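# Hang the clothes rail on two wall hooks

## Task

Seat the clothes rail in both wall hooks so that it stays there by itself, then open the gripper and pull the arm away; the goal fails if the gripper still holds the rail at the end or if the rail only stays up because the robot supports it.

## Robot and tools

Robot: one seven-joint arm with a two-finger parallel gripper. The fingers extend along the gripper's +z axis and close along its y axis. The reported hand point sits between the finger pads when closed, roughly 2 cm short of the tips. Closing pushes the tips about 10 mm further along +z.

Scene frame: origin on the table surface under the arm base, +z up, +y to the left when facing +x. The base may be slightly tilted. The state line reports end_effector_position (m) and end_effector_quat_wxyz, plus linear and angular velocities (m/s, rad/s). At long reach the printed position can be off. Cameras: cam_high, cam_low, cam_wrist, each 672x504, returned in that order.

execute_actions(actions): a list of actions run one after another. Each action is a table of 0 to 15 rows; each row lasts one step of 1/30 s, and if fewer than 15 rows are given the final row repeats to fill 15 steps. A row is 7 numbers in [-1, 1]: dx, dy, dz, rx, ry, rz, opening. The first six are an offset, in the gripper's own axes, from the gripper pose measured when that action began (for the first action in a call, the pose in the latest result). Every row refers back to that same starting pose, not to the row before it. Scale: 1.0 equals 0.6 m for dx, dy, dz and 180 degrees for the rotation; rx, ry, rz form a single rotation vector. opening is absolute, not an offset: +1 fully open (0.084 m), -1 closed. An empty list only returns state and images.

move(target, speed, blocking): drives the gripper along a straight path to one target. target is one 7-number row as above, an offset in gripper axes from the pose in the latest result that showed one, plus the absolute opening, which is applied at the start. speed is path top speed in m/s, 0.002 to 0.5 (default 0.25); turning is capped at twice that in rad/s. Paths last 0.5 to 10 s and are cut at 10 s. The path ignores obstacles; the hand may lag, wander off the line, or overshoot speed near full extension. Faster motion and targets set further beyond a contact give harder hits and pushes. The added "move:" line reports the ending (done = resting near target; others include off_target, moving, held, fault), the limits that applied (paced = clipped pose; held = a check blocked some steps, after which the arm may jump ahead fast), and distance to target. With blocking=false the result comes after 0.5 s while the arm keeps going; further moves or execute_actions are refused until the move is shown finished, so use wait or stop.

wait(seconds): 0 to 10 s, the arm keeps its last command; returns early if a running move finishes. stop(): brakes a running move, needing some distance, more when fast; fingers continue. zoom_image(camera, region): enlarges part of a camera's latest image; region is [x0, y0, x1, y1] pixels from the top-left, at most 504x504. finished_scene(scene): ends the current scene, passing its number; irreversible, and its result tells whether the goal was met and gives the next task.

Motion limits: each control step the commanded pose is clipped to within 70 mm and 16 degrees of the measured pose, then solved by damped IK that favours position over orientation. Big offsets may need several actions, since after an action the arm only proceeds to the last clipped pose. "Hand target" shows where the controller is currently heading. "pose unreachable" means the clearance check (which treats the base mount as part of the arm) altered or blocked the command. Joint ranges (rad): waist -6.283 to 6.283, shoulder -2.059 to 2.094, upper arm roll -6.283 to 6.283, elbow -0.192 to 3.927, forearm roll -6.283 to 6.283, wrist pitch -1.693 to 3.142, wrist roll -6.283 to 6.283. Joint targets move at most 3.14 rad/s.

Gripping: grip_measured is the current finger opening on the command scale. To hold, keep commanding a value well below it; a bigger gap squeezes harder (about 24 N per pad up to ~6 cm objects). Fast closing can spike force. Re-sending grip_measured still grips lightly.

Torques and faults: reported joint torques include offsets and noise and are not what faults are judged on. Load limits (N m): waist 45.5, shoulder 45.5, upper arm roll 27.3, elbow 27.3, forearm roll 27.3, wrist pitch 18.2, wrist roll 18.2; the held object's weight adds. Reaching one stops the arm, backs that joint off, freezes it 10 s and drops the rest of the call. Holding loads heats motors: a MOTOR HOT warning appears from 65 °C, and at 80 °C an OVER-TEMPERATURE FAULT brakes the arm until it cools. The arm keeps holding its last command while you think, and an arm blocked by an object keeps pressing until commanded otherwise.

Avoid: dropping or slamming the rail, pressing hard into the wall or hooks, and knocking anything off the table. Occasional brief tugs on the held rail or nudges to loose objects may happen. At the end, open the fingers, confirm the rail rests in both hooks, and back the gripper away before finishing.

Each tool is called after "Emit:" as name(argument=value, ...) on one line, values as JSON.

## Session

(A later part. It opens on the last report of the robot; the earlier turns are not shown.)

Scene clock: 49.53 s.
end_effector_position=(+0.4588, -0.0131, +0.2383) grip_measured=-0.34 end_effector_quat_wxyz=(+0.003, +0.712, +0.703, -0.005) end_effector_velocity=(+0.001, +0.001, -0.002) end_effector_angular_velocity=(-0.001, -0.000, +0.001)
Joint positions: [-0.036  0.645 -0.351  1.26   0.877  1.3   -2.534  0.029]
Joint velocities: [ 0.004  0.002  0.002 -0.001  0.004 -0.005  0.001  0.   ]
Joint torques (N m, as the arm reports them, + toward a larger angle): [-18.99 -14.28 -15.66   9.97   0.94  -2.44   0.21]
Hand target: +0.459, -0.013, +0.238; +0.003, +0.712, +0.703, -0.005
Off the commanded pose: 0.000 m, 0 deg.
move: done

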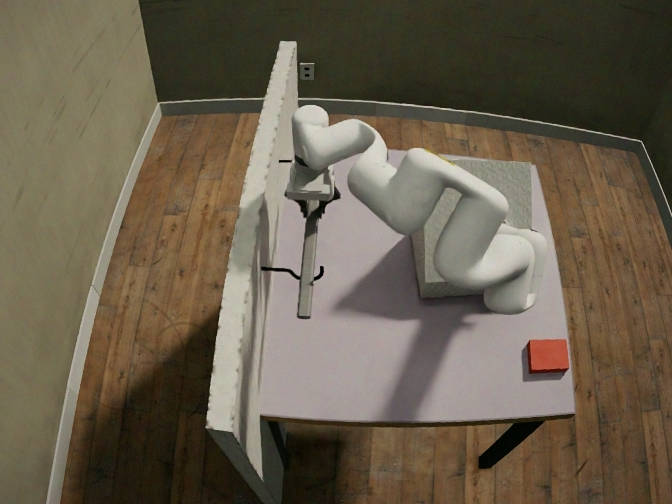

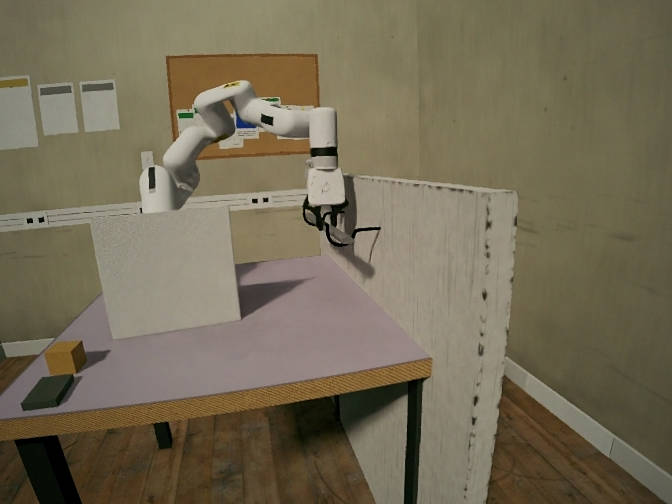

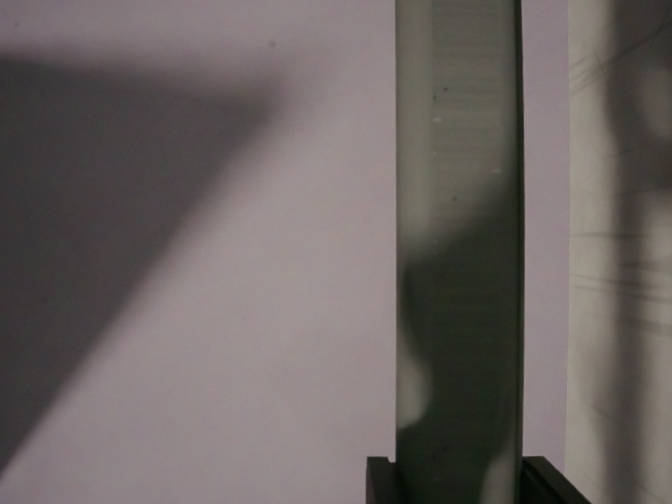

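Emit:
execute_actions(actions=[[[-0.004,0,0,0,0,0,-1],[-0.008,0,0,0,0,0,-1],[-0.012,0,0,0,0,0,-1],[-0.016,0,0,0,0,0,-1],[-0.02,0,0,0,0,0,-1],[-0.024,0,0,0,0,0,-1],[-0.028,0,0,0,0,0,-1],[-0.032,0,0,0,0,0,-1]],[[0,0,0.002,0,0,0,-1],[0,0,0.004,0,0,0,-1],[0,0,0.006,0,0,0,-1],[0,0,0.008,0,0,0,-1]],[[0,0,0,0,0,0,0.2]]])

Emit:
move(target=[0,0,-0.12,0,0,0,0.2])

Emit:
move(target=[0,-0.22,-0.05,0,0,0,0.2])

Scene clock: 65.83 s.
end_effector_position=(+0.4583, -0.0309, +0.2341) grip_measured=+0.19 end_effector_quat_wxyz=(+0.004, +0.712, +0.702, -0.005) end_effector_velocity=(-0.001, +0.000, -0.001) end_effector_angular_velocity=(+0.001, +0.002, -0.000)
Joint positions: [-0.055  0.689 -0.349  1.282  0.884  1.296 -2.562  0.052]
Joint velocities: [ 0.001  0.     0.    -0.002 -0.     0.    -0.     0.002]
Joint torques (N m, as the arm reports them, + toward a larger angle): [-17.87 -13.26 -14.66   9.63   0.94  -2.2    0.04]
Hand target: +0.458, -0.031, +0.234; +0.003, +0.712, +0.702, -0.005
Off the commanded pose: 0.000 m, 0 deg.

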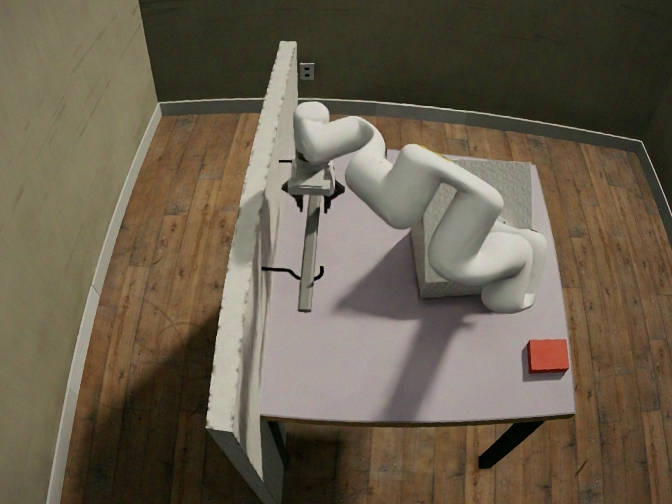

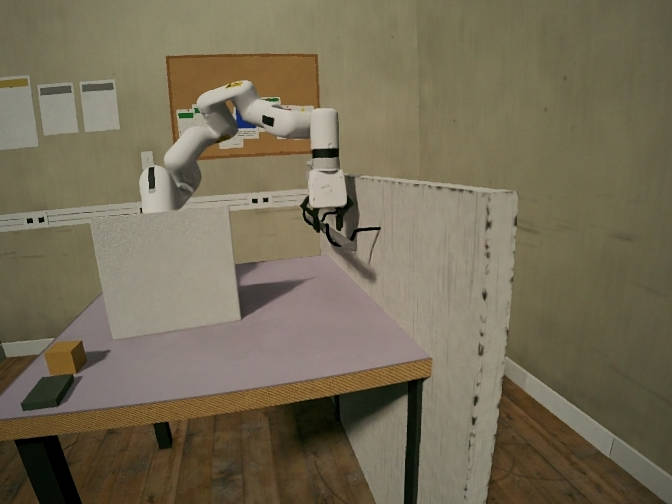

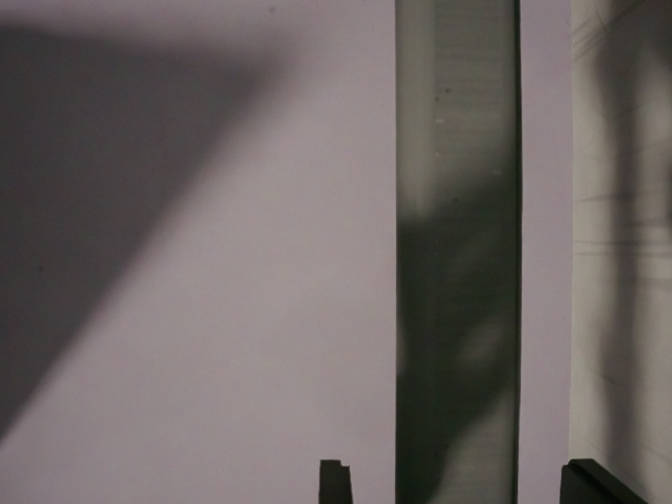

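Scene clock: 66.87 s.
end_effector_position=(+0.4584, -0.0303, +0.3057) grip_measured=+0.19 end_effector_quat_wxyz=(+0.003, +0.712, +0.702, -0.006) end_effector_velocity=(+0.001, +0.000, +0.002) end_effector_angular_velocity=(-0.000, +0.000, +0.001)
Joint positions: [-0.122  0.658 -0.396  1.399  0.803  1.446 -2.52   0.052]
Joint velocities: [-0.002  0.001 -0.001  0.007 -0.002  0.006  0.002  0.   ]
Joint torques (N m, as the arm reports them, + toward a larger angle): [-17.43 -13.7  -14.43   9.33   0.92  -2.36  -0.31]
Hand target: +0.458, -0.030, +0.306; +0.004, +0.712, +0.702, -0.005
Off the commanded pose: 0.000 m, 0 deg.
move: done

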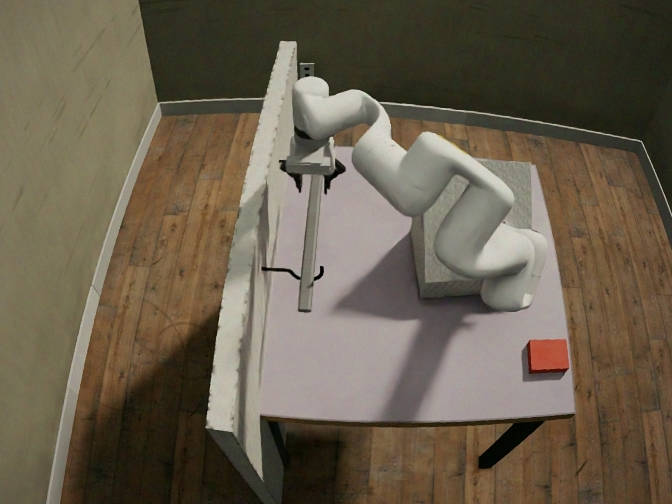

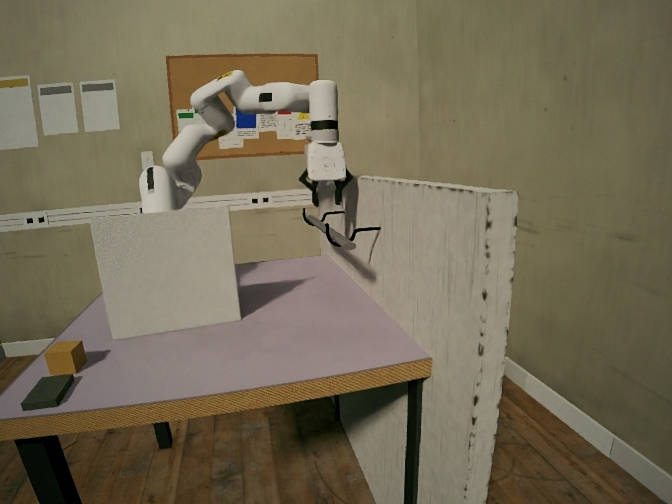

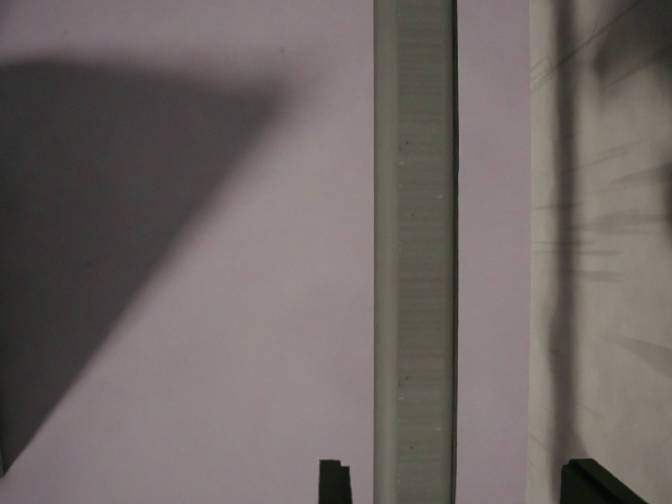

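Scene clock: 68.13 s.
end_effector_position=(+0.3268, -0.0287, +0.3363) grip_measured=+0.19 end_effector_quat_wxyz=(+0.003, +0.712, +0.702, -0.006) end_effector_velocity=(-0.003, -0.001, +0.002) end_effector_angular_velocity=(-0.004, -0.004, -0.003)
Joint positions: [-0.132  0.349 -0.53   1.015  0.638  1.419 -2.653  0.052]
Joint velocities: [-0.002 -0.009 -0.005 -0.007 -0.005 -0.003  0.001 -0.   ]
Joint torques (N m, as the arm reports them, + toward a larger angle): [-11.21  -9.63 -11.47  11.38   0.74  -2.42  -0.09]
Hand target: +0.326, -0.029, +0.337; +0.003, +0.712, +0.702, -0.006
Off the commanded pose: 0.001 m, 0 deg.
move: done

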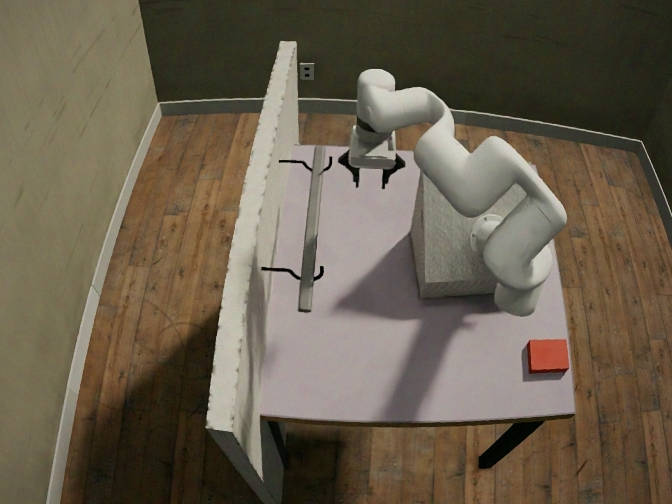

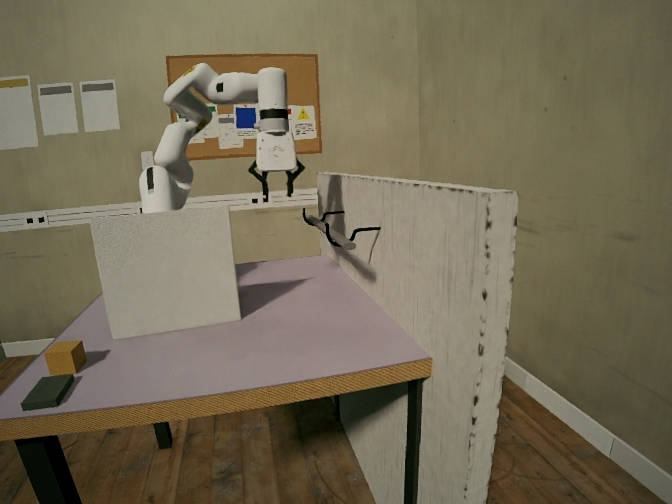

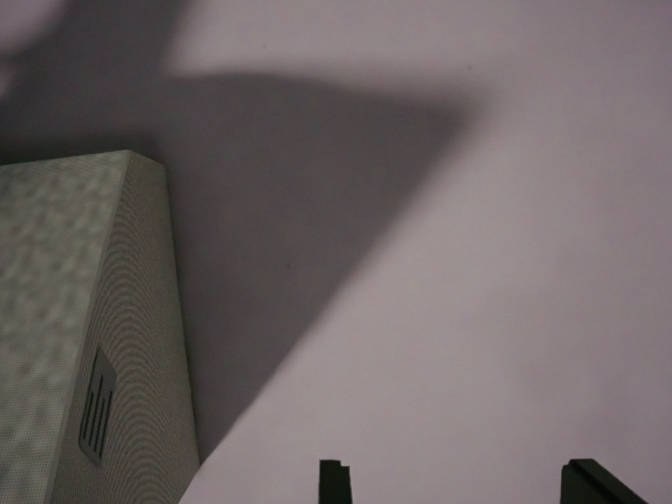

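Emit:
finished_scene(scene=1)

The scene is finished: the task was done.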